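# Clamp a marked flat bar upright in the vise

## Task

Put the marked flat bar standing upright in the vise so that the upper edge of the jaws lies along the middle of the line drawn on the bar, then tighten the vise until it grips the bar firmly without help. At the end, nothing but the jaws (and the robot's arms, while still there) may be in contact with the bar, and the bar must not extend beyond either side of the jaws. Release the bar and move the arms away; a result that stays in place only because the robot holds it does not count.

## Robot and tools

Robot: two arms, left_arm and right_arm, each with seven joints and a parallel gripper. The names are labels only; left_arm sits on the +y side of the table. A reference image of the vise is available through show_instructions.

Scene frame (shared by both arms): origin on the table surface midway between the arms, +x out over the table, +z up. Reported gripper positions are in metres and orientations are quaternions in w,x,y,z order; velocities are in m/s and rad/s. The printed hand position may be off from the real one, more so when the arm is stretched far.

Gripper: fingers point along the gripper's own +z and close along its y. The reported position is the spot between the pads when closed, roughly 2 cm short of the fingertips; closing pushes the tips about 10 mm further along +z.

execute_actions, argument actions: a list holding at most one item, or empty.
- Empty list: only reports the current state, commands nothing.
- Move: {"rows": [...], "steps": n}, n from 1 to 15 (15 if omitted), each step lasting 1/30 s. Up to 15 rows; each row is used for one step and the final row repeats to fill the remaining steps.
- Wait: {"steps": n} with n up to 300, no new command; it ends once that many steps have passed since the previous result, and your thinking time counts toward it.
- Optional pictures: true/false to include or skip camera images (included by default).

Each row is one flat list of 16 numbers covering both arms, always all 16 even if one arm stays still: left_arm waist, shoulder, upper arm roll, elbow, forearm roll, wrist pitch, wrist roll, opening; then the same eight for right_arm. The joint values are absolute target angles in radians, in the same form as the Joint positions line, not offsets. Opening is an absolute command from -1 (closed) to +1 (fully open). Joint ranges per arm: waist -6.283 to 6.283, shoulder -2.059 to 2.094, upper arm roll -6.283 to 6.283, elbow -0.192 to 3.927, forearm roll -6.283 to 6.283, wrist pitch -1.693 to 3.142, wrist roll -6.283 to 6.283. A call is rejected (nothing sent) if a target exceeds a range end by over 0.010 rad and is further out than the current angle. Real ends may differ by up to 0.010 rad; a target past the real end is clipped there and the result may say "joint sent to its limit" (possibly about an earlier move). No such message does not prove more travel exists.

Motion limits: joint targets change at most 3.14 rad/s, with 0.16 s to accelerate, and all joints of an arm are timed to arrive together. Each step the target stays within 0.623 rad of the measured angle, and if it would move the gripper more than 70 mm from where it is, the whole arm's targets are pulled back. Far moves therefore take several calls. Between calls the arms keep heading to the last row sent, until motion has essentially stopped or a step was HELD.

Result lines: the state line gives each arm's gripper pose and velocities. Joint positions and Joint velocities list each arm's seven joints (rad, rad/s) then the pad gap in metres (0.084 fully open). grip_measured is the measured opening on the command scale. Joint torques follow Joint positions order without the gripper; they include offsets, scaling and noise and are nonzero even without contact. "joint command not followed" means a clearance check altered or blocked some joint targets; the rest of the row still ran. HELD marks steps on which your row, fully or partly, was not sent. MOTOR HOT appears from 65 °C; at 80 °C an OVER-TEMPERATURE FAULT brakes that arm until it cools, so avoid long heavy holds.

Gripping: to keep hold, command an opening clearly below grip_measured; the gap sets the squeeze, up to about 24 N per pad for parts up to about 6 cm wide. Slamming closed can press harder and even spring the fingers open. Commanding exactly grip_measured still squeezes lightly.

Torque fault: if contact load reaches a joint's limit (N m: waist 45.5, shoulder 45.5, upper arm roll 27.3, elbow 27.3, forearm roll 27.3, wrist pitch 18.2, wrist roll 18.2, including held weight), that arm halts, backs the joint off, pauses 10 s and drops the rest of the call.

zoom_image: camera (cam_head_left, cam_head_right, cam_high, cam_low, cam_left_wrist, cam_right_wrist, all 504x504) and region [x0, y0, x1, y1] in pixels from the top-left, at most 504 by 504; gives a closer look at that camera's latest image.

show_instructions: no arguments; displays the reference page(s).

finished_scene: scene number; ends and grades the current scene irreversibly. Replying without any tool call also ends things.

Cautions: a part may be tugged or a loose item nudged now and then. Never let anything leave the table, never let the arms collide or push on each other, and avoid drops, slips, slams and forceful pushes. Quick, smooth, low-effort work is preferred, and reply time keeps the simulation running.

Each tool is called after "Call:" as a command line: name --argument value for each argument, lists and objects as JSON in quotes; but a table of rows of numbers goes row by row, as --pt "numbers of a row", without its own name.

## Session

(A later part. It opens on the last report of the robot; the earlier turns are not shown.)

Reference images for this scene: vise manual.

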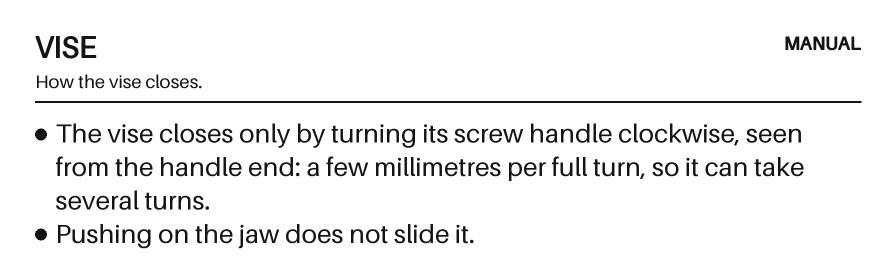

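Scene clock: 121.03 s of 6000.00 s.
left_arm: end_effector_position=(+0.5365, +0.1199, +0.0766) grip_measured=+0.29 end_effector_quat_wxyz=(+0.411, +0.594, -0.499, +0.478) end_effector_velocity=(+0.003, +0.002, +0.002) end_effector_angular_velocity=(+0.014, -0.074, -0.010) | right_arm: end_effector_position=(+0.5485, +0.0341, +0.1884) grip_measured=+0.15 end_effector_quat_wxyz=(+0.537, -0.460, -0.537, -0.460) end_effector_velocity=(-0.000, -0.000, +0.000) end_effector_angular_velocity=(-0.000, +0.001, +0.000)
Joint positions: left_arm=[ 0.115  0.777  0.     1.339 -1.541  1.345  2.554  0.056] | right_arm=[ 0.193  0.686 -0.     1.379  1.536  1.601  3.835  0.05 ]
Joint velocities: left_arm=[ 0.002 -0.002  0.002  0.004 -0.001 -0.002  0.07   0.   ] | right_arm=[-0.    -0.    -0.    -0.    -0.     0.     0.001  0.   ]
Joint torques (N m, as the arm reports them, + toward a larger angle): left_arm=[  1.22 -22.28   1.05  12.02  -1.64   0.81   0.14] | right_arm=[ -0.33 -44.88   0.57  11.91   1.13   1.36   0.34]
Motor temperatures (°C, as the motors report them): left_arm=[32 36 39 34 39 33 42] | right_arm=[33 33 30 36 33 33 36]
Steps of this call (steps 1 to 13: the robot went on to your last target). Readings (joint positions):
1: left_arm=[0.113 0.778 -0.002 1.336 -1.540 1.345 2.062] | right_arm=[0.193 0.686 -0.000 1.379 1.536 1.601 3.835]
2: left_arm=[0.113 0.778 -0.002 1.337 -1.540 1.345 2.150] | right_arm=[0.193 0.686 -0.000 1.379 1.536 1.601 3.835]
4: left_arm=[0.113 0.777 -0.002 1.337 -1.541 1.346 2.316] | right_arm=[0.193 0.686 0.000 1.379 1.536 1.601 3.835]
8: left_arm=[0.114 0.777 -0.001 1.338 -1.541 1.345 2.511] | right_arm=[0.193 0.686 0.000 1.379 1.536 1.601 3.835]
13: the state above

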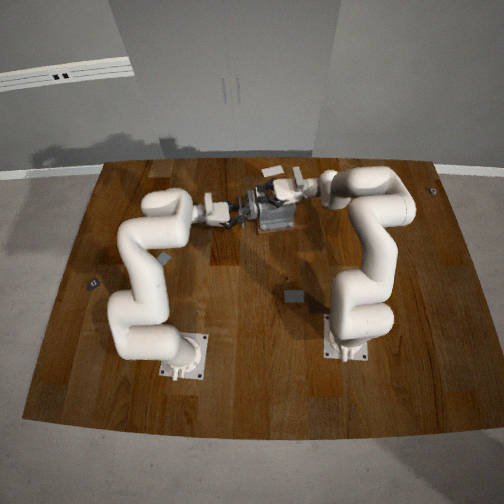

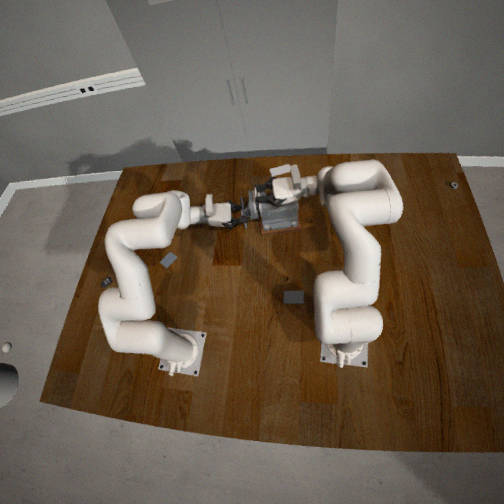

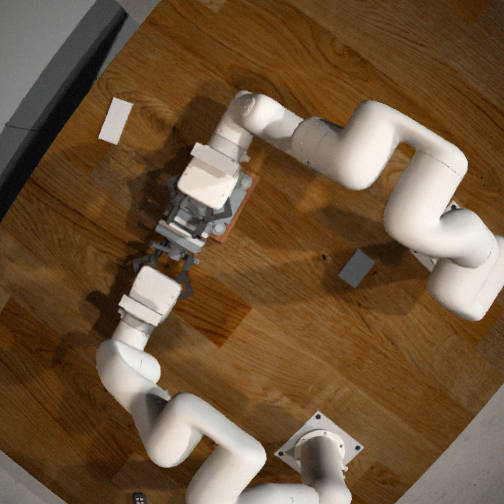

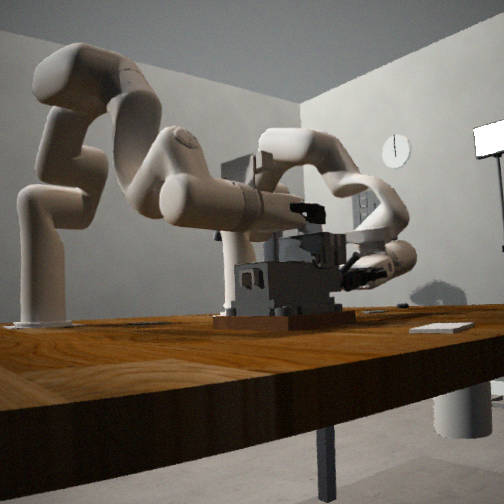

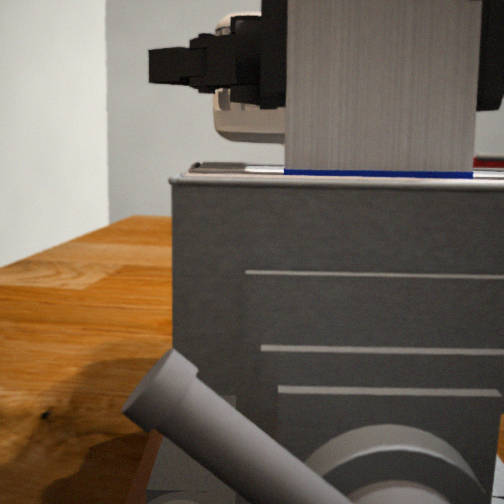

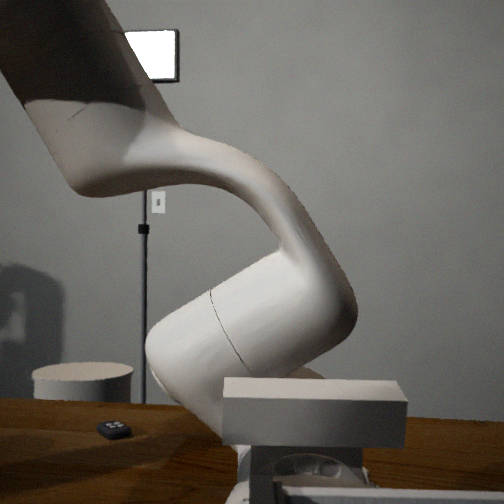

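Height good; no contact yet. Continue (left slightly higher).

Call:
execute_actions --actions '[{"rows":[[0.115,0.773,0,1.342,-1.542,1.345,4.3,0.3,0.193,0.6857,0,1.379,1.536,1.601,3.835,-1]]}]' --pictures false

Call:
execute_actions --actions '[{"steps":13}]' --pictures false

Scene clock: 125.53 s of 6000.00 s.
left_arm: end_effector_position=(+0.5389, +0.1210, +0.0791) grip_measured=+0.29 end_effector_quat_wxyz=(-0.135, -0.289, +0.720, -0.616) end_effector_velocity=(+0.004, +0.002, +0.004) end_effector_angular_velocity=(+0.432, -2.584, -0.543) | right_arm: end_effector_position=(+0.5485, +0.0341, +0.1884) grip_measured=+0.15 end_effector_quat_wxyz=(+0.537, -0.460, -0.537, -0.460) end_effector_velocity=(-0.000, +0.000, -0.000) end_effector_angular_velocity=(-0.000, +0.001, +0.001)
Joint positions: left_arm=[ 0.115  0.774  0.001  1.342 -1.542  1.344  3.532  0.056] | right_arm=[ 0.193  0.686 -0.     1.379  1.536  1.601  3.835  0.05 ]
Joint velocities: left_arm=[ 0.002 -0.003  0.002  0.007 -0.002  0.     2.667  0.   ] | right_arm=[ 0.001 -0.    -0.    -0.001 -0.    -0.     0.    -0.   ]
Joint torques (N m, as the arm reports them, + toward a larger angle): left_arm=[ -0.27 -22.21  -2.72  11.87  -1.02   2.06  -0.37] | right_arm=[ -0.48 -45.17   0.81  11.51   1.19   1.14   0.27]
Motor temperatures (°C, as the motors report them): left_arm=[32 36 39 34 39 33 42] | right_arm=[33 33 30 36 33 33 36]
Steps of this call (steps 1 to 30: the robot went on to your last target; steps 31 to 120: nothing new was sent; steps 121 to 135: all 15 steps of this action). Readings (joint positions):
121: left_arm=[0.115 0.776 0.000 1.340 -1.542 1.345 2.560] | right_arm=[0.193 0.686 -0.000 1.379 1.536 1.601 3.835]
122: left_arm=[0.115 0.776 -0.000 1.340 -1.542 1.345 2.564] | right_arm=[0.193 0.686 -0.000 1.379 1.536 1.601 3.835]
124: left_arm=[0.115 0.776 -0.000 1.340 -1.542 1.345 2.610] | right_arm=[0.193 0.686 0.000 1.379 1.536 1.601 3.835]
128: left_arm=[0.115 0.775 -0.001 1.341 -1.542 1.345 2.896] | right_arm=[0.193 0.686 0.000 1.379 1.536 1.601 3.835]
135: the state above

Scene clock: 125.97 s of 6000.00 s.
left_arm: end_effector_position=(+0.5392, +0.1203, +0.0806) grip_measured=+0.29 end_effector_quat_wxyz=(+0.101, -0.003, +0.776, -0.623) end_effector_velocity=(-0.001, -0.001, -0.001) end_effector_angular_velocity=(+0.027, -0.162, -0.036) | right_arm: end_effector_position=(+0.5485, +0.0341, +0.1884) grip_measured=+0.15 end_effector_quat_wxyz=(+0.537, -0.460, -0.537, -0.460) end_effector_velocity=(-0.000, -0.000, -0.000) end_effector_angular_velocity=(-0.000, +0.002, -0.000)
Joint positions: left_arm=[ 0.115  0.772  0.     1.343 -1.542  1.345  4.287  0.056] | right_arm=[ 0.193  0.686 -0.     1.379  1.536  1.601  3.835  0.05 ]
Joint velocities: left_arm=[-0.002  0.    -0.001 -0.001 -0.    -0.001  0.17  -0.   ] | right_arm=[ 0.    -0.    -0.    -0.001  0.    -0.     0.    -0.   ]
Joint torques (N m, as the arm reports them, + toward a larger angle): left_arm=[ -1.1  -20.73  -3.03  10.03  -0.19   2.12  -0.21] | right_arm=[ -0.46 -44.8    0.87  11.79   1.13   1.38   0.35]
Motor temperatures (°C, as the motors report them): left_arm=[32 36 39 34 39 33 42] | right_arm=[33 33 30 36 33 33 36]
Steps of this call (steps 1 to 13: the robot went on to your last target). Readings (joint positions):
1: left_arm=[0.115 0.774 0.001 1.342 -1.542 1.344 3.622] | right_arm=[0.193 0.686 0.000 1.379 1.536 1.601 3.835]
2: left_arm=[0.115 0.773 0.001 1.342 -1.542 1.344 3.711] | right_arm=[0.193 0.686 0.000 1.379 1.536 1.601 3.835]
4: left_arm=[0.116 0.773 0.001 1.343 -1.542 1.344 3.889] | right_arm=[0.193 0.686 0.000 1.379 1.536 1.601 3.835]
8: left_arm=[0.115 0.773 0.001 1.343 -1.542 1.345 4.181] | right_arm=[0.193 0.686 0.000 1.379 1.536 1.601 3.835]
13: the state above

Call:
execute_actions --actions '[{"rows":[[0.115,0.773,0,1.342,-1.542,1.345,6.2,0.3,0.193,0.6857,0,1.379,1.536,1.601,3.835,-1]]}]' --pictures false

Call:
execute_actions --actions '[{"steps":14}]' --pictures false

Call:
execute_actions --actions '[{"rows":[[0.185,0.773,0,1.342,-1.484,1.384,5.9,0.3,0.193,0.6857,0,1.379,1.536,1.601,3.835,-1]],"steps":11}]' --pictures false

Call:
execute_actions --actions '[{"rows":[[0.185,0.773,0,1.342,-1.484,1.384,-0.58,0.3,0.193,0.6857,0,1.379,1.536,1.601,3.835,-1]]}]' --pictures false

Call:
execute_actions --actions '[{"steps":65}]'

Scene clock: 132.40 s of 6000.00 s.
left_arm: end_effector_position=(+0.5377, +0.1185, +0.0801) grip_measured=+0.29 end_effector_quat_wxyz=(+0.383, +0.365, +0.684, -0.503) end_effector_velocity=(-0.002, +0.001, -0.004) end_effector_angular_velocity=(+0.419, -2.569, -0.537) | right_arm: end_effector_position=(+0.5485, +0.0341, +0.1884) grip_measured=+0.15 end_effector_quat_wxyz=(+0.537, -0.460, -0.537, -0.460) end_effector_velocity=(+0.000, +0.000, +0.000) end_effector_angular_velocity=(-0.000, -0.001, +0.000)
Joint positions: left_arm=[ 0.114  0.773 -0.002  1.341 -1.542  1.346  5.272  0.056] | right_arm=[ 0.193  0.686 -0.     1.379  1.536  1.601  3.835  0.05 ]
Joint velocities: left_arm=[-0.001  0.004  0.003 -0.005  0.001  0.     2.666  0.   ] | right_arm=[ 0.001  0.    -0.     0.001  0.    -0.    -0.    -0.   ]
Joint torques (N m, as the arm reports them, + toward a larger angle): left_arm=[  1.6  -20.45   1.69   9.94   0.2    0.43   0.01] | right_arm=[ -0.06 -45.14   0.87  11.57   1.14   1.14   0.3 ]
Motor temperatures (°C, as the motors report them): left_arm=[32 36 39 34 39 33 42] | right_arm=[33 33 30 36 33 33 36]
Steps of this call (steps 1 to 30: the robot went on to your last target; steps 31 to 178: nothing new was sent; steps 179 to 193: all 15 steps of this action). Readings (joint positions):
179: left_arm=[0.115 0.773 0.000 1.342 -1.542 1.345 4.300] | right_arm=[0.193 0.686 -0.000 1.379 1.536 1.601 3.835]
180: left_arm=[0.115 0.773 -0.000 1.342 -1.542 1.345 4.304] | right_arm=[0.193 0.686 -0.000 1.379 1.536 1.601 3.835]
182: left_arm=[0.115 0.773 -0.000 1.342 -1.542 1.345 4.350] | right_arm=[0.193 0.686 -0.000 1.379 1.536 1.601 3.835]
186: left_arm=[0.114 0.773 -0.001 1.343 -1.542 1.345 4.636] | right_arm=[0.193 0.686 0.000 1.379 1.536 1.601 3.835]
193: the state above

Scene clock: 132.87 s of 6000.00 s.
left_arm: end_effector_position=(+0.5381, +0.1203, +0.0789) grip_measured=+0.29 end_effector_quat_wxyz=(+0.564, +0.628, +0.456, -0.282) end_effector_velocity=(+0.001, -0.001, +0.001) end_effector_angular_velocity=(+0.039, -0.236, -0.049) | right_arm: end_effector_position=(+0.5485, +0.0341, +0.1884) grip_measured=+0.15 end_effector_quat_wxyz=(+0.537, -0.460, -0.537, -0.460) end_effector_velocity=(+0.000, +0.000, +0.000) end_effector_angular_velocity=(-0.000, -0.001, -0.000)
Joint positions: left_arm=[ 0.115  0.774  0.     1.341 -1.541  1.344  6.181  0.056] | right_arm=[ 0.193  0.686 -0.     1.379  1.536  1.601  3.835  0.05 ]
Joint velocities: left_arm=[-0.001 -0.001 -0.001  0.002 -0.001 -0.002  0.241  0.   ] | right_arm=[ 0.     0.    -0.     0.001  0.    -0.     0.     0.   ]
Joint torques (N m, as the arm reports them, + toward a larger angle): left_arm=[  1.53 -21.48   0.04  12.44  -1.59   0.69  -0.53] | right_arm=[ -0.15 -44.98   0.51  11.57   1.3    1.28   0.36]
Motor temperatures (°C, as the motors report them): left_arm=[32 36 39 34 39 33 42] | right_arm=[33 33 30 36 33 33 36]
Steps of this call (steps 1 to 14: the robot went on to your last target). Readings (joint positions):
1: left_arm=[0.114 0.773 -0.001 1.341 -1.541 1.346 5.362] | right_arm=[0.193 0.686 0.000 1.379 1.536 1.601 3.835]
2: left_arm=[0.114 0.773 -0.001 1.341 -1.541 1.346 5.451] | right_arm=[0.193 0.686 -0.000 1.379 1.536 1.601 3.835]
4: left_arm=[0.114 0.773 -0.001 1.341 -1.541 1.346 5.630] | right_arm=[0.193 0.686 -0.000 1.379 1.536 1.601 3.835]
8: left_arm=[0.115 0.774 -0.000 1.341 -1.541 1.345 5.970] | right_arm=[0.193 0.686 0.000 1.379 1.536 1.601 3.835]
14: the state above

Scene clock: 133.23 s of 6000.00 s.
left_arm: end_effector_position=(+0.5365, +0.1568, +0.0791) grip_measured=+0.29 end_effector_quat_wxyz=(+0.523, +0.561, +0.537, -0.351) end_effector_velocity=(-0.015, -0.013, +0.008) end_effector_angular_velocity=(-0.086, +0.246, -0.012) | right_arm: end_effector_position=(+0.5485, +0.0341, +0.1884) grip_measured=+0.15 end_effector_quat_wxyz=(+0.537, -0.460, -0.537, -0.460) end_effector_velocity=(+0.000, -0.001, -0.001) end_effector_angular_velocity=(-0.001, +0.002, -0.002)
Joint positions: left_arm=[ 0.184  0.773  0.005  1.342 -1.487  1.38   5.919  0.056] | right_arm=[0.193 0.686 0.    1.379 1.536 1.601 3.835 0.05 ]
Joint velocities: left_arm=[ 0.03   0.001 -0.044 -0.004  0.046  0.044 -0.252 -0.   ] | right_arm=[-0.002  0.001  0.    -0.001 -0.    -0.     0.    -0.   ]
Joint torques (N m, as the arm reports them, + toward a larger angle): left_arm=[ -3.49 -21.45  -6.12  11.6   -1.59   1.97   0.02] | right_arm=[ -0.15 -45.23   0.69  11.71   1.35   1.27   0.26]
Motor temperatures (°C, as the motors report them): left_arm=[32 36 39 34 39 33 42] | right_arm=[33 33 30 36 33 33 36]
Steps of this call (steps 1 to 11: all 11 steps of this action). Readings (joint positions):
1: left_arm=[0.115 0.774 0.000 1.341 -1.541 1.344 6.188] | right_arm=[0.193 0.686 -0.000 1.379 1.536 1.601 3.835]
2: left_arm=[0.116 0.774 0.000 1.341 -1.541 1.345 6.188] | right_arm=[0.193 0.686 -0.000 1.379 1.536 1.601 3.835]
4: left_arm=[0.125 0.774 -0.001 1.342 -1.533 1.350 6.151] | right_arm=[0.193 0.686 0.000 1.379 1.536 1.601 3.835]
8: left_arm=[0.171 0.773 0.003 1.343 -1.498 1.373 5.973] | right_arm=[0.193 0.686 -0.000 1.379 1.536 1.601 3.835]
11: the state above

Scene clock: 133.73 s of 6000.00 s.
left_arm: end_effector_position=(+0.5350, +0.1540, +0.0802) grip_measured=+0.29 end_effector_quat_wxyz=(+0.291, +0.241, +0.737, -0.560) end_effector_velocity=(-0.000, +0.000, -0.000) end_effector_angular_velocity=(-0.424, +2.577, +0.538) | right_arm: end_effector_position=(+0.5485, +0.0341, +0.1884) grip_measured=+0.15 end_effector_quat_wxyz=(+0.537, -0.460, -0.537, -0.460) end_effector_velocity=(-0.000, +0.000, +0.000) end_effector_angular_velocity=(-0.000, -0.000, +0.001)
Joint positions: left_arm=[ 0.185  0.773 -0.     1.342 -1.484  1.384  4.928  0.056] | right_arm=[ 0.193  0.686 -0.     1.379  1.536  1.601  3.835  0.05 ]
Joint velocities: left_arm=[-0.     0.     0.     0.     0.001  0.    -2.666 -0.   ] | right_arm=[ 0.001 -0.001 -0.    -0.    -0.    -0.     0.    -0.   ]
Joint torques (N m, as the arm reports them, + toward a larger angle): left_arm=[  0.13 -22.2   -2.74  11.52  -1.24   1.98  -0.35] | right_arm=[ -0.62 -44.92   0.68  11.67   1.25   1.2    0.29]
Motor temperatures (°C, as the motors report them): left_arm=[32 36 39 34 39 33 42] | right_arm=[33 33 30 36 33 33 36]
Steps of this call (steps 1 to 15: all 15 steps of this action). Readings (joint positions):
1: left_arm=[0.185 0.773 0.003 1.342 -1.486 1.382 5.912] | right_arm=[0.193 0.686 0.000 1.379 1.536 1.601 3.835]
2: left_arm=[0.184 0.773 0.001 1.342 -1.486 1.383 5.903] | right_arm=[0.193 0.686 -0.000 1.379 1.536 1.601 3.835]
4: left_arm=[0.184 0.773 -0.001 1.342 -1.485 1.384 5.853] | right_arm=[0.193 0.686 0.000 1.379 1.536 1.601 3.835]
8: left_arm=[0.184 0.773 -0.000 1.342 -1.484 1.384 5.563] | right_arm=[0.193 0.686 0.000 1.379 1.536 1.601 3.835]
15: the state above

Scene clock: 135.90 s of 6000.00 s.
left_arm: end_effector_position=(+0.5350, +0.1541, +0.0802) grip_measured=+0.29 end_effector_quat_wxyz=(+0.486, +0.508, +0.586, -0.404) end_effector_velocity=(+0.000, +0.000, +0.000) end_effector_angular_velocity=(-0.042, +0.256, +0.054) | right_arm: end_effector_position=(+0.5485, +0.0341, +0.1884) grip_measured=+0.15 end_effector_quat_wxyz=(+0.537, -0.460, -0.537, -0.460) end_effector_velocity=(+0.000, -0.000, -0.000) end_effector_angular_velocity=(-0.000, +0.000, -0.000)
Joint positions: left_arm=[ 0.185  0.773 -0.     1.342 -1.484  1.384 -0.559  0.056] | right_arm=[0.193 0.686 0.    1.379 1.536 1.601 3.835 0.05 ]
Joint velocities: left_arm=[ 0.001 -0.001  0.     0.     0.001  0.    -0.266 -0.   ] | right_arm=[-0.  0. -0. -0.  0. -0.  0.  0.]
Joint torques (N m, as the arm reports them, + toward a larger angle): left_arm=[ -0.36 -21.96  -2.56  11.24  -1.32   1.88  -0.1 ] | right_arm=[ -0.66 -44.94   0.61  11.63   1.14   1.31   0.37]
Motor temperatures (°C, as the motors report them): left_arm=[32 36 39 34 39 33 42] | right_arm=[33 33 30 36 33 33 36]
Steps of this call (steps 1 to 65: the robot went on to your last target). Readings (joint positions):
1: left_arm=[0.185 0.773 -0.000 1.342 -1.484 1.384 4.838] | right_arm=[0.193 0.686 0.000 1.379 1.536 1.601 3.835]
2: left_arm=[0.185 0.773 -0.000 1.342 -1.484 1.384 4.749] | right_arm=[0.193 0.686 -0.000 1.379 1.536 1.601 3.835]
4: left_arm=[0.185 0.773 -0.000 1.342 -1.484 1.384 4.570] | right_arm=[0.193 0.686 -0.000 1.379 1.536 1.601 3.835]
8: left_arm=[0.185 0.773 -0.000 1.342 -1.484 1.384 4.212] | right_arm=[0.193 0.686 -0.000 1.379 1.536 1.601 3.835]
65: the state above

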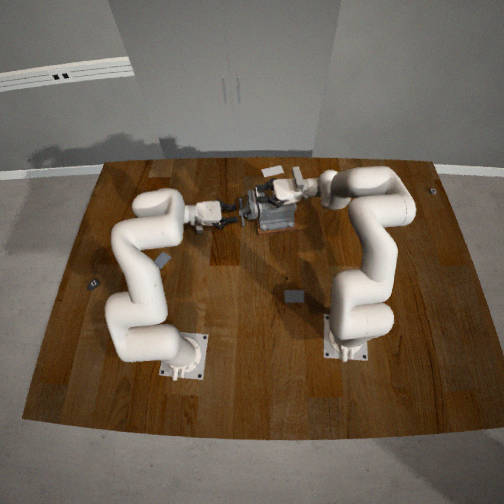

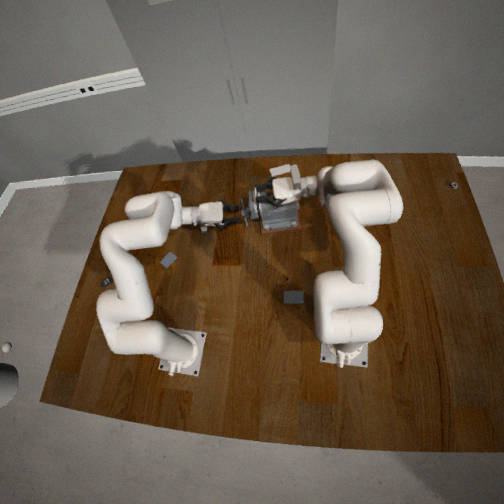

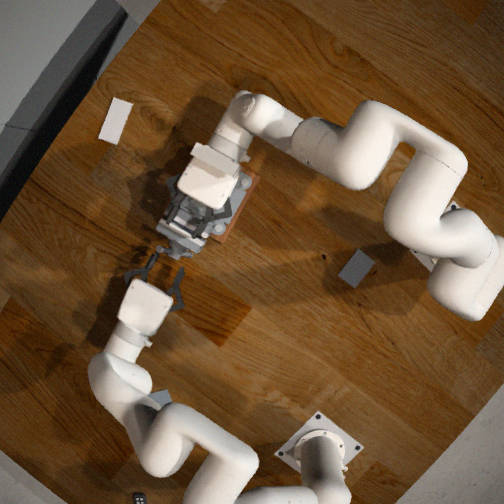

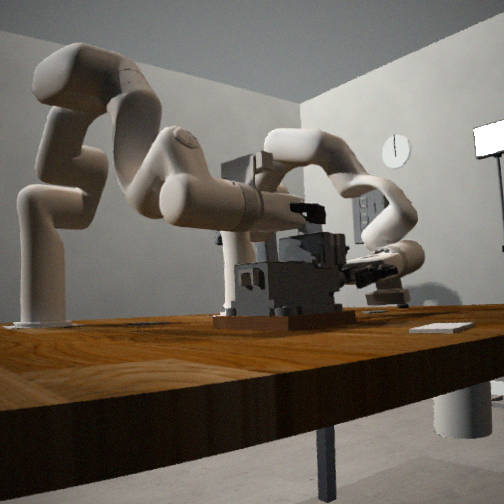

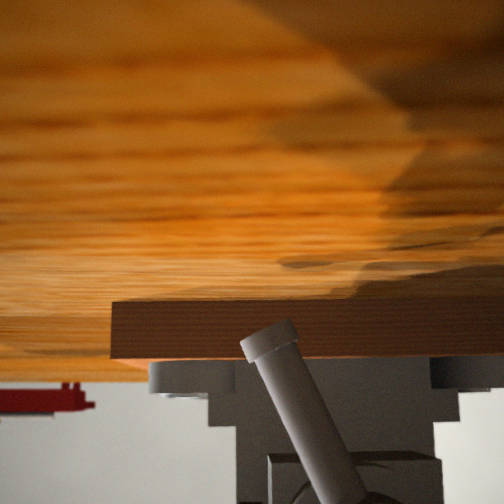

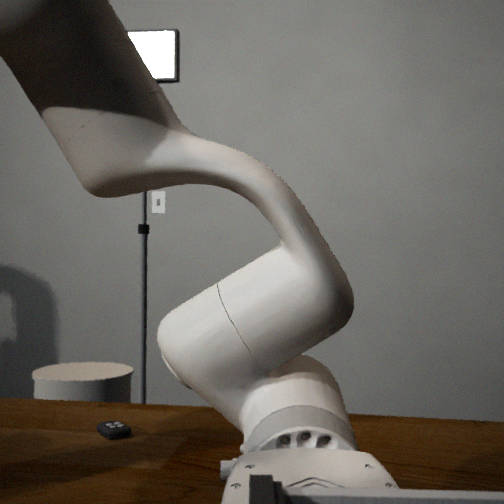

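Call:
execute_actions --actions '[{"rows":[[0.110,0.773,0,1.342,-1.546,1.342,-0.58,0.3,0.193,0.6857,0,1.379,1.536,1.601,3.835,-1]],"steps":13}]'

Call:
execute_actions --actions '[{"rows":[[0.110,0.773,0,1.342,-1.546,1.342,0.9,0.3,0.193,0.6857,0,1.379,1.536,1.601,3.835,-1]],"steps":15}]' --pictures false

Call:
execute_actions --actions '[{"rows":[[0.110,0.773,0,1.342,-1.546,1.342,2.56,0.3,0.193,0.6857,0,1.379,1.536,1.601,3.835,-1]],"steps":15}]' --pictures false

Call:
execute_actions --actions '[{"steps":15}]'

Scene clock: 150.00 s of 6000.00 s.
left_arm: end_effector_position=(+0.5391, +0.1194, +0.0795) grip_measured=+0.29 end_effector_quat_wxyz=(+0.482, +0.502, +0.592, -0.407) end_effector_velocity=(+0.006, +0.013, -0.003) end_effector_angular_velocity=(+0.015, +0.001, +0.031) | right_arm: end_effector_position=(+0.5485, +0.0341, +0.1884) grip_measured=+0.15 end_effector_quat_wxyz=(+0.537, -0.460, -0.537, -0.460) end_effector_velocity=(+0.000, -0.000, +0.000) end_effector_angular_velocity=(+0.000, -0.002, -0.001)
Joint positions: left_arm=[ 0.112  0.773  0.002  1.342 -1.545  1.342 -0.58   0.056] | right_arm=[ 0.193  0.686 -0.     1.379  1.536  1.601  3.835  0.05 ]
Joint velocities: left_arm=[ 0.004  0.001  0.017  0.001 -0.011 -0.011 -0.    -0.   ] | right_arm=[-0.    -0.    -0.     0.001 -0.     0.    -0.001  0.   ]
Joint torques (N m, as the arm reports them, + toward a larger angle): left_arm=[ -1.97 -21.43  -3.93  11.72  -1.15   2.01  -0.34] | right_arm=[ -0.23 -45.04   0.73  11.39   1.19   1.17   0.25]
Motor temperatures (°C, as the motors report them): left_arm=[32 36 39 34 39 33 42] | right_arm=[33 33 30 36 33 33 36]
Steps of this call (steps 1 to 30: the robot went on to your last target; steps 31 to 410: nothing new was sent; steps 411 to 423: all 13 steps of this action). Readings (joint positions):
411: left_arm=[0.185 0.773 0.000 1.342 -1.484 1.384 -0.580] | right_arm=[0.193 0.686 -0.000 1.379 1.536 1.601 3.835]
412: left_arm=[0.182 0.773 0.001 1.342 -1.487 1.381 -0.580] | right_arm=[0.193 0.686 -0.000 1.379 1.536 1.601 3.835]
414: left_arm=[0.157 0.773 0.005 1.342 -1.510 1.365 -0.580] | right_arm=[0.193 0.686 0.000 1.379 1.536 1.601 3.835]
418: left_arm=[0.114 0.773 -0.006 1.342 -1.539 1.348 -0.580] | right_arm=[0.193 0.686 0.000 1.379 1.536 1.601 3.835]
423: the state above

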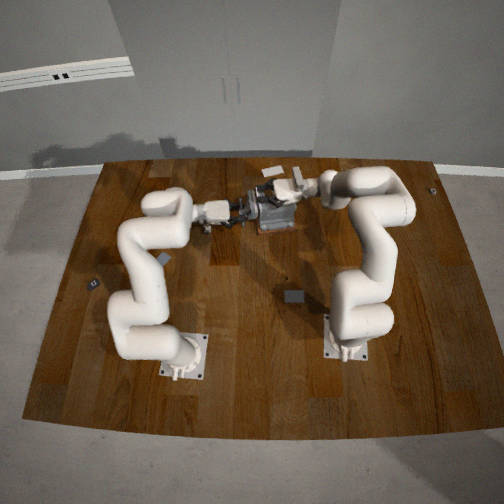

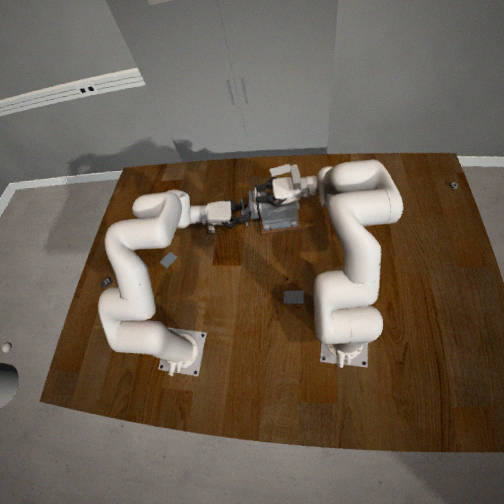

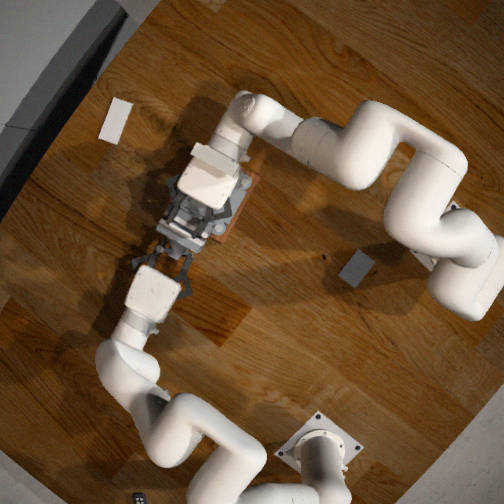

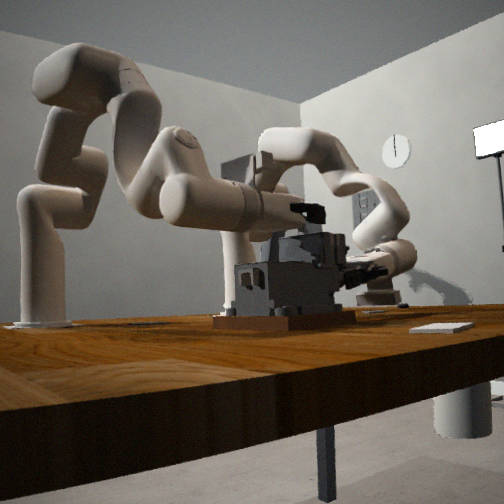

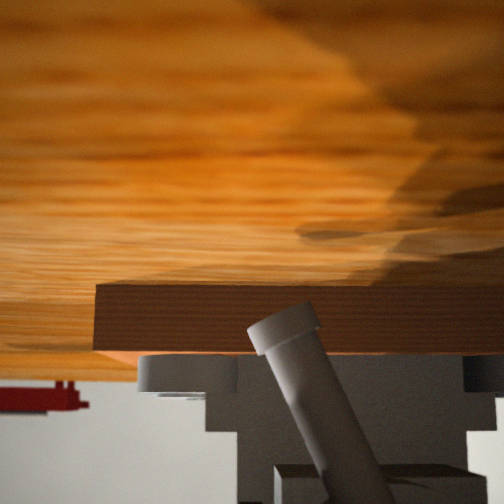

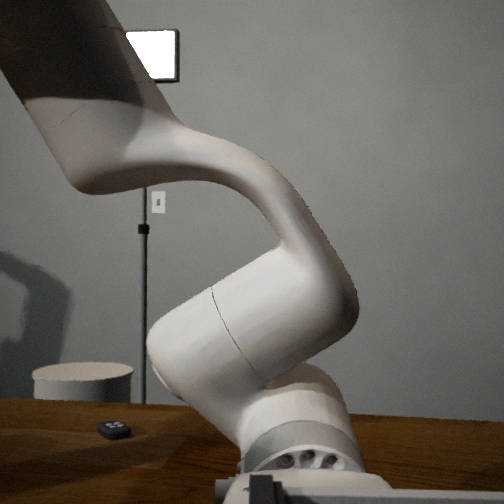

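Scene clock: 150.50 s of 6000.00 s.
left_arm: end_effector_position=(+0.5391, +0.1182, +0.0798) grip_measured=+0.29 end_effector_quat_wxyz=(+0.616, +0.721, +0.288, -0.135) end_effector_velocity=(+0.002, +0.003, +0.001) end_effector_angular_velocity=(+0.433, -2.577, -0.541) | right_arm: end_effector_position=(+0.5485, +0.0341, +0.1884) grip_measured=+0.15 end_effector_quat_wxyz=(+0.537, -0.460, -0.537, -0.460) end_effector_velocity=(-0.001, +0.001, -0.000) end_effector_angular_velocity=(+0.000, -0.001, +0.001)
Joint positions: left_arm=[ 0.11   0.773  0.001  1.342 -1.546  1.342  0.392  0.056] | right_arm=[0.193 0.686 0.    1.379 1.536 1.601 3.835 0.05 ]
Joint velocities: left_arm=[ 0.002 -0.001  0.003  0.003  0.    -0.002  2.665 -0.   ] | right_arm=[ 0.001 -0.     0.    -0.001 -0.    -0.    -0.002  0.   ]
Joint torques (N m, as the arm reports them, + toward a larger angle): left_arm=[ -0.87 -22.25  -3.91  11.09  -0.65   1.94  -0.2 ] | right_arm=[ -0.21 -45.11   0.69  11.64   1.22   1.22   0.32]
Motor temperatures (°C, as the motors report them): left_arm=[32 36 39 34 39 33 42] | right_arm=[33 33 30 36 33 33 36]
Steps of this call (steps 1 to 15: all 15 steps of this action). Readings (joint positions):
1: left_arm=[0.112 0.773 0.002 1.342 -1.545 1.342 -0.580] | right_arm=[0.193 0.686 0.000 1.379 1.536 1.601 3.835]
2: left_arm=[0.111 0.773 0.002 1.342 -1.546 1.342 -0.576] | right_arm=[0.193 0.686 0.000 1.379 1.536 1.601 3.835]
4: left_arm=[0.111 0.773 0.001 1.342 -1.546 1.342 -0.530] | right_arm=[0.193 0.686 0.000 1.379 1.536 1.601 3.835]
8: left_arm=[0.110 0.773 0.000 1.342 -1.546 1.342 -0.243] | right_arm=[0.193 0.686 -0.000 1.379 1.536 1.601 3.835]
15: the state above

Scene clock: 151.00 s of 6000.00 s.
left_arm: end_effector_position=(+0.5386, +0.1165, +0.0807) grip_measured=+0.29 end_effector_quat_wxyz=(+0.568, +0.743, -0.222, +0.276) end_effector_velocity=(-0.003, -0.002, -0.002) end_effector_angular_velocity=(+0.417, -2.573, -0.543) | right_arm: end_effector_position=(+0.5485, +0.0341, +0.1884) grip_measured=+0.15 end_effector_quat_wxyz=(+0.537, -0.460, -0.537, -0.460) end_effector_velocity=(+0.001, -0.001, +0.000) end_effector_angular_velocity=(-0.000, +0.001, -0.003)
Joint positions: left_arm=[ 0.109  0.772 -0.001  1.342 -1.546  1.343  1.731  0.056] | right_arm=[ 0.193  0.686 -0.     1.379  1.536  1.601  3.835  0.05 ]
Joint velocities: left_arm=[-0.001  0.002 -0.002 -0.005 -0.     0.003  2.669  0.   ] | right_arm=[-0.003  0.    -0.     0.     0.     0.     0.001 -0.   ]
Joint torques (N m, as the arm reports them, + toward a larger angle): left_arm=[  0.11 -20.62  -0.78  10.3   -0.09   1.26   0.04] | right_arm=[ -0.48 -45.39   0.6   11.94   1.14   1.37   0.51]
Motor temperatures (°C, as the motors report them): left_arm=[32 36 39 34 39 33 42] | right_arm=[33 33 30 36 33 33 36]
Steps of this call (steps 1 to 15: all 15 steps of this action). Readings (joint positions):
1: left_arm=[0.110 0.773 0.001 1.342 -1.546 1.342 0.481] | right_arm=[0.193 0.686 -0.000 1.379 1.536 1.601 3.835]
2: left_arm=[0.110 0.773 0.001 1.342 -1.546 1.341 0.570] | right_arm=[0.193 0.686 -0.000 1.379 1.536 1.601 3.835]
4: left_arm=[0.110 0.773 0.001 1.343 -1.546 1.341 0.747] | right_arm=[0.193 0.686 0.000 1.379 1.536 1.601 3.835]
8: left_arm=[0.110 0.773 -0.000 1.343 -1.546 1.342 1.105] | right_arm=[0.193 0.686 -0.000 1.379 1.536 1.601 3.835]
15: the state above

Scene clock: 151.50 s of 6000.00 s.
left_arm: end_effector_position=(+0.5383, +0.1171, +0.0796) grip_measured=+0.29 end_effector_quat_wxyz=(+0.410, +0.593, -0.500, +0.479) end_effector_velocity=(+0.000, -0.000, +0.000) end_effector_angular_velocity=(+0.016, -0.094, -0.020) | right_arm: end_effector_position=(+0.5485, +0.0341, +0.1884) grip_measured=+0.15 end_effector_quat_wxyz=(+0.537, -0.460, -0.537, -0.460) end_effector_velocity=(-0.000, -0.000, -0.000) end_effector_angular_velocity=(-0.000, +0.000, -0.001)
Joint positions: left_arm=[ 0.11   0.773 -0.     1.341 -1.546  1.342  2.552  0.056] | right_arm=[ 0.193  0.686 -0.     1.379  1.536  1.601  3.835  0.05 ]
Joint velocities: left_arm=[-0.001  0.     0.001  0.001 -0.    -0.001  0.097  0.   ] | right_arm=[-0.    -0.     0.    -0.001  0.    -0.    -0.001 -0.   ]
Joint torques (N m, as the arm reports them, + toward a larger angle): left_arm=[  1.53 -21.66   1.58  11.43  -1.19   0.46  -0.01] | right_arm=[ -0.7  -44.94   0.69  11.8    1.04   1.28   0.41]
Motor temperatures (°C, as the motors report them): left_arm=[32 36 39 34 39 33 42] | right_arm=[33 33 30 36 33 33 36]
Steps of this call (steps 1 to 15: the robot went on to your last target). Readings (joint positions):
1: left_arm=[0.109 0.772 -0.001 1.342 -1.546 1.343 1.820] | right_arm=[0.193 0.686 0.000 1.379 1.536 1.601 3.835]
2: left_arm=[0.109 0.772 -0.001 1.342 -1.546 1.343 1.910] | right_arm=[0.193 0.686 0.000 1.379 1.536 1.601 3.835]
4: left_arm=[0.109 0.773 -0.001 1.342 -1.546 1.343 2.089] | right_arm=[0.193 0.686 -0.000 1.379 1.536 1.601 3.835]
8: left_arm=[0.109 0.773 -0.001 1.341 -1.546 1.343 2.404] | right_arm=[0.193 0.686 -0.000 1.379 1.536 1.601 3.835]
15: the state above

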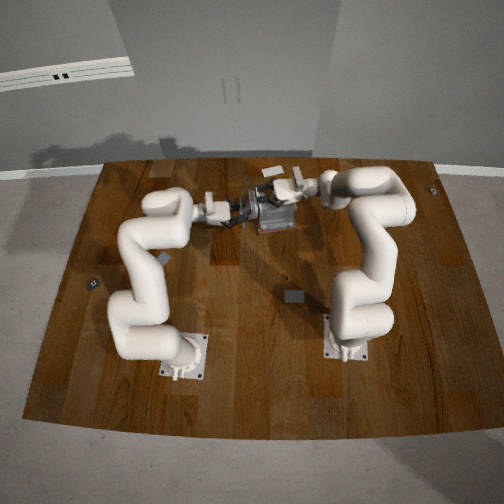

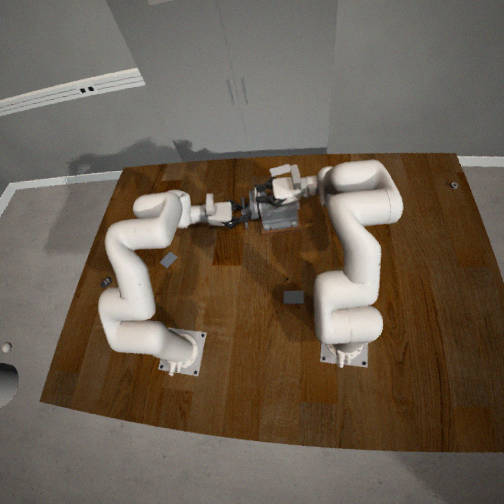

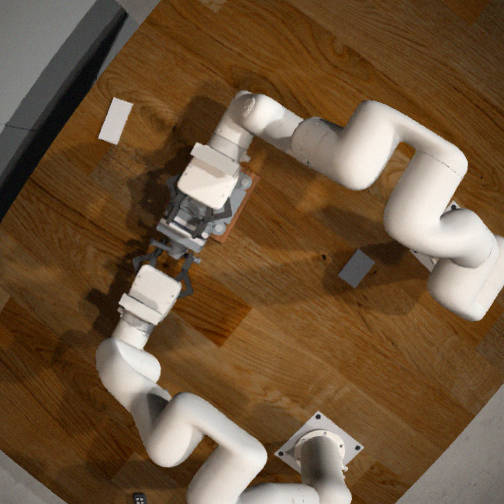

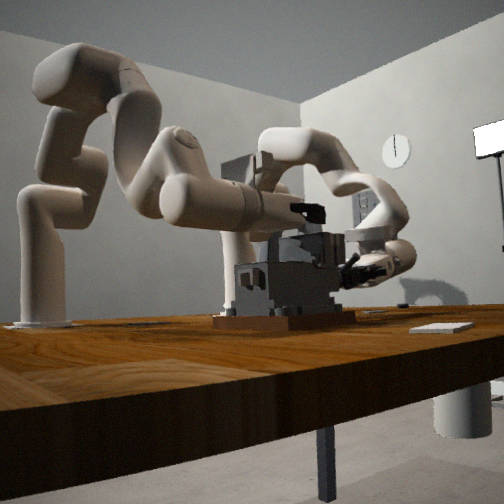

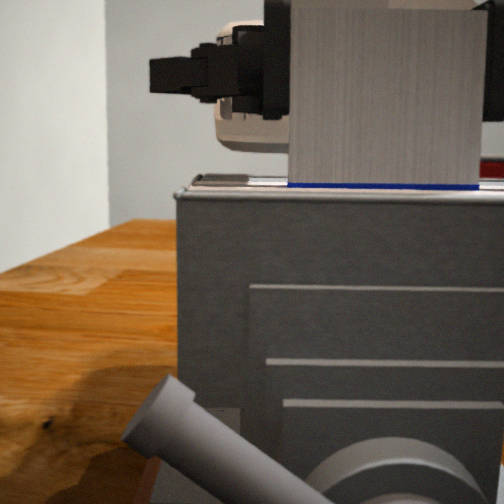

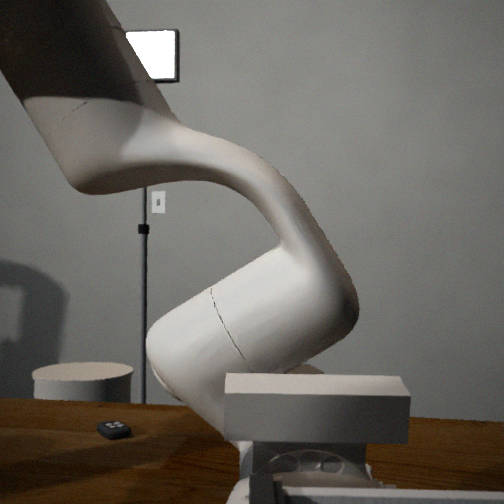

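Call:
execute_actions --actions '[{"rows":[[0.108,0.773,0,1.342,-1.548,1.341,3.6,0.3,0.193,0.6857,0,1.379,1.536,1.601,3.835,-1]],"steps":15}]' --pictures false

Call:
execute_actions --actions '[{"rows":[[0.108,0.773,0,1.342,-1.548,1.341,4.6,0.3,0.193,0.6857,0,1.379,1.536,1.601,3.835,-1]],"steps":15}]' --pictures false

Scene clock: 154.63 s of 6000.00 s.
left_arm: end_effector_position=(+0.5394, +0.1177, +0.0796) grip_measured=+0.29 end_effector_quat_wxyz=(-0.153, -0.310, +0.712, -0.612) end_effector_velocity=(+0.002, +0.002, +0.000) end_effector_angular_velocity=(+0.254, -1.504, -0.313) | right_arm: end_effector_position=(+0.5485, +0.0341, +0.1884) grip_measured=+0.15 end_effector_quat_wxyz=(+0.537, -0.460, -0.537, -0.460) end_effector_velocity=(-0.000, -0.001, -0.000) end_effector_angular_velocity=(+0.000, -0.000, -0.001)
Joint positions: left_arm=[ 0.109  0.773  0.001  1.342 -1.548  1.34   3.474  0.056] | right_arm=[0.193 0.686 0.    1.379 1.536 1.601 3.835 0.05 ]
Joint velocities: left_arm=[ 0.001 -0.001  0.002  0.002 -0.003 -0.002  1.556  0.   ] | right_arm=[-0.001 -0.     0.    -0.002 -0.     0.    -0.002  0.   ]
Joint torques (N m, as the arm reports them, + toward a larger angle): left_arm=[ -0.1  -21.57  -1.18  11.67  -0.79   1.36  -1.  ] | right_arm=[ -0.58 -45.04   0.68  11.55   1.     1.28   0.48]
Motor temperatures (°C, as the motors report them): left_arm=[32 36 39 34 39 33 42] | right_arm=[33 33 30 36 33 33 36]
Steps of this call (steps 1 to 15: the robot went on to your last target; steps 16 to 79: nothing new was sent; steps 80 to 94: all 15 steps of this action). Readings (joint positions):
80: left_arm=[0.110 0.773 0.000 1.342 -1.546 1.342 2.560] | right_arm=[0.193 0.686 0.000 1.379 1.536 1.601 3.835]
81: left_arm=[0.110 0.773 0.000 1.342 -1.546 1.342 2.564] | right_arm=[0.193 0.686 -0.000 1.379 1.536 1.601 3.835]
83: left_arm=[0.110 0.773 -0.000 1.342 -1.546 1.342 2.610] | right_arm=[0.193 0.686 0.000 1.379 1.536 1.601 3.835]
87: left_arm=[0.109 0.773 0.000 1.342 -1.547 1.341 2.896] | right_arm=[0.193 0.686 -0.000 1.379 1.536 1.601 3.835]
94: the state above

Scene clock: 155.13 s of 6000.00 s.
left_arm: end_effector_position=(+0.5395, +0.1167, +0.0807) grip_measured=+0.29 end_effector_quat_wxyz=(+0.170, +0.083, +0.771, -0.608) end_effector_velocity=(-0.003, -0.005, +0.001) end_effector_angular_velocity=(+0.189, -1.171, -0.257) | right_arm: end_effector_position=(+0.5486, +0.0339, +0.1884) grip_measured=+0.15 end_effector_quat_wxyz=(+0.537, -0.460, -0.537, -0.460) end_effector_velocity=(+0.001, -0.001, +0.000) end_effector_angular_velocity=(-0.001, -0.001, -0.001)
Joint positions: left_arm=[ 0.108  0.772 -0.     1.343 -1.548  1.341  4.508  0.056] | right_arm=[ 0.193  0.686 -0.     1.379  1.536  1.601  3.835  0.05 ]
Joint velocities: left_arm=[-0.003 -0.    -0.004 -0.003  0.002  0.005  1.215 -0.   ] | right_arm=[-0.001 -0.    -0.001  0.001 -0.    -0.     0.001  0.   ]
Joint torques (N m, as the arm reports them, + toward a larger angle): left_arm=[ -0.46 -20.81  -2.15   9.42  -0.11   1.6   -1.09] | right_arm=[  0.02 -45.26   0.82  11.94   1.28   1.36   0.29]
Motor temperatures (°C, as the motors report them): left_arm=[32 36 39 34 39 33 42] | right_arm=[33 33 30 36 33 33 36]
Steps of this call (steps 1 to 15: all 15 steps of this action). Readings (joint positions):
1: left_arm=[0.109 0.773 0.001 1.342 -1.548 1.340 3.518] | right_arm=[0.193 0.686 -0.000 1.379 1.536 1.601 3.835]
2: left_arm=[0.109 0.773 0.001 1.342 -1.548 1.340 3.554] | right_arm=[0.193 0.686 0.000 1.379 1.536 1.601 3.835]
4: left_arm=[0.109 0.773 0.001 1.343 -1.548 1.340 3.643] | right_arm=[0.193 0.686 -0.000 1.379 1.536 1.601 3.835]
8: left_arm=[0.109 0.773 0.001 1.343 -1.549 1.340 3.968] | right_arm=[0.193 0.686 -0.000 1.379 1.536 1.601 3.835]
15: the state above

Contact begins.

Call:
execute_actions --actions '[{"rows":[[0.107,0.773,0,1.342,-1.549,1.340,5.4,0.3,0.192,0.6857,0,1.379,1.5353,1.6017,3.835,-1]],"steps":15}]' --pictures false

Call:
execute_actions --actions '[{"rows":[[0.107,0.773,0,1.342,-1.549,1.340,6.2,0.3,0.1915,0.6857,0,1.379,1.535,1.602,3.835,-1]],"steps":15}]' --pictures false

Call:
execute_actions --actions '[{"steps":6}]' --pictures false

Scene clock: 159.07 s of 6000.00 s.
left_arm: end_effector_position=(+0.5383, +0.1159, +0.0793) grip_measured=+0.29 end_effector_quat_wxyz=(+0.405, +0.395, +0.668, -0.484) end_effector_velocity=(-0.001, +0.004, -0.005) end_effector_angular_velocity=(+0.087, -0.477, -0.096) | right_arm: end_effector_position=(+0.5485, +0.0336, +0.1884) grip_measured=+0.15 end_effector_quat_wxyz=(+0.538, -0.460, -0.537, -0.460) end_effector_velocity=(+0.000, +0.000, +0.001) end_effector_angular_velocity=(-0.000, -0.002, +0.000)
Joint positions: left_arm=[ 0.107  0.773 -0.     1.341 -1.548  1.34   5.363  0.056] | right_arm=[0.192 0.686 0.    1.379 1.535 1.602 3.835 0.05 ]
Joint velocities: left_arm=[ 0.002  0.004  0.004 -0.003  0.001 -0.005  0.502  0.   ] | right_arm=[ 0.001 -0.001 -0.     0.001  0.    -0.    -0.001 -0.   ]
Joint torques (N m, as the arm reports them, + toward a larger angle): left_arm=[  1.89 -21.03   0.98  10.79  -0.54   0.46  -0.68] | right_arm=[  0.3  -45.34   1.26  11.62   1.56   1.35   0.25]
Motor temperatures (°C, as the motors report them): left_arm=[32 36 39 34 39 33 42] | right_arm=[33 33 30 36 33 33 36]
Steps of this call (steps 1 to 30: the robot went on to your last target; steps 31 to 103: nothing new was sent; steps 104 to 118: all 15 steps of this action). Readings (joint positions):
104: left_arm=[0.108 0.773 0.000 1.342 -1.548 1.341 4.600] | right_arm=[0.193 0.686 -0.000 1.379 1.536 1.601 3.835]
105: left_arm=[0.108 0.773 0.000 1.342 -1.548 1.341 4.604] | right_arm=[0.193 0.686 0.000 1.379 1.536 1.601 3.835]
107: left_arm=[0.108 0.773 -0.000 1.342 -1.548 1.341 4.650] | right_arm=[0.193 0.686 0.000 1.379 1.536 1.601 3.835]
111: left_arm=[0.107 0.773 -0.000 1.342 -1.549 1.341 4.936] | right_arm=[0.192 0.686 0.000 1.379 1.535 1.602 3.835]
118: the state above

Scene clock: 159.57 s of 6000.00 s.
left_arm: end_effector_position=(+0.5386, +0.1167, +0.0788) grip_measured=+0.29 end_effector_quat_wxyz=(+0.561, +0.624, +0.462, -0.287) end_effector_velocity=(+0.001, +0.002, -0.000) end_effector_angular_velocity=(+0.084, -0.488, -0.101) | right_arm: end_effector_position=(+0.5487, +0.0332, +0.1884) grip_measured=+0.15 end_effector_quat_wxyz=(+0.537, -0.460, -0.537, -0.460) end_effector_velocity=(-0.000, +0.000, -0.000) end_effector_angular_velocity=(-0.000, +0.000, +0.001)
Joint positions: left_arm=[ 0.107  0.774  0.001  1.341 -1.549  1.339  6.163  0.056] | right_arm=[ 0.191  0.686 -0.     1.379  1.535  1.602  3.835  0.05 ]
Joint velocities: left_arm=[ 0.002  0.     0.     0.001  0.001 -0.002  0.505 -0.   ] | right_arm=[ 0.    -0.    -0.    -0.001 -0.     0.    -0.     0.   ]
Joint torques (N m, as the arm reports them, + toward a larger angle): left_arm=[  1.02 -21.51   0.54  12.06  -1.6    0.87  -0.66] | right_arm=[  0.12 -45.1    1.48  11.71   1.34   1.27   0.36]
Motor temperatures (°C, as the motors report them): left_arm=[32 36 39 34 39 33 42] | right_arm=[33 33 30 36 33 33 36]
Steps of this call (steps 1 to 15: all 15 steps of this action). Readings (joint positions):
1: left_arm=[0.107 0.774 -0.000 1.341 -1.548 1.340 5.376] | right_arm=[0.192 0.686 0.000 1.379 1.535 1.602 3.835]
2: left_arm=[0.107 0.774 -0.000 1.341 -1.548 1.340 5.389] | right_arm=[0.192 0.686 0.000 1.379 1.535 1.602 3.835]
4: left_arm=[0.107 0.773 -0.000 1.341 -1.549 1.340 5.444] | right_arm=[0.192 0.686 0.000 1.379 1.535 1.602 3.835]
8: left_arm=[0.107 0.773 -0.000 1.341 -1.549 1.340 5.736] | right_arm=[0.192 0.686 0.000 1.379 1.535 1.602 3.835]
15: the state above

Scene clock: 159.77 s of 6000.00 s.
left_arm: end_effector_position=(+0.5387, +0.1166, +0.0789) grip_measured=+0.29 end_effector_quat_wxyz=(+0.566, +0.632, +0.451, -0.277) end_effector_velocity=(+0.001, +0.000, +0.001) end_effector_angular_velocity=(+0.005, -0.036, -0.006) | right_arm: end_effector_position=(+0.5487, +0.0333, +0.1884) grip_measured=+0.15 end_effector_quat_wxyz=(+0.537, -0.460, -0.537, -0.460) end_effector_velocity=(+0.000, +0.001, +0.001) end_effector_angular_velocity=(+0.000, -0.002, +0.001)
Joint positions: left_arm=[ 0.107  0.774  0.001  1.341 -1.549  1.339  6.197  0.056] | right_arm=[ 0.191  0.686 -0.     1.379  1.535  1.602  3.835  0.05 ]
Joint velocities: left_arm=[ 0.001 -0.001 -0.001  0.001 -0.001 -0.     0.035  0.   ] | right_arm=[ 0.001  0.    -0.     0.003  0.    -0.     0.001  0.   ]
Joint torques (N m, as the arm reports them, + toward a larger angle): left_arm=[  1.1  -22.4    0.01  12.51  -1.86   0.84  -0.32] | right_arm=[  0.91 -45.07   1.42  11.74   1.35   1.25   0.41]
Motor temperatures (°C, as the motors report them): left_arm=[32 36 39 34 39 33 42] | right_arm=[33 33 30 36 33 33 36]
Steps of this call (steps 1 to 6: the robot went on to your last target). Readings (joint positions):
1: left_arm=[0.107 0.774 0.001 1.341 -1.549 1.339 6.176] | right_arm=[0.191 0.686 -0.000 1.379 1.535 1.602 3.835]
2: left_arm=[0.107 0.774 0.001 1.341 -1.549 1.339 6.185] | right_arm=[0.191 0.686 -0.000 1.379 1.535 1.602 3.835]
4: left_arm=[0.107 0.774 0.001 1.341 -1.549 1.339 6.193] | right_arm=[0.191 0.686 -0.000 1.379 1.535 1.602 3.835]
6: the state above


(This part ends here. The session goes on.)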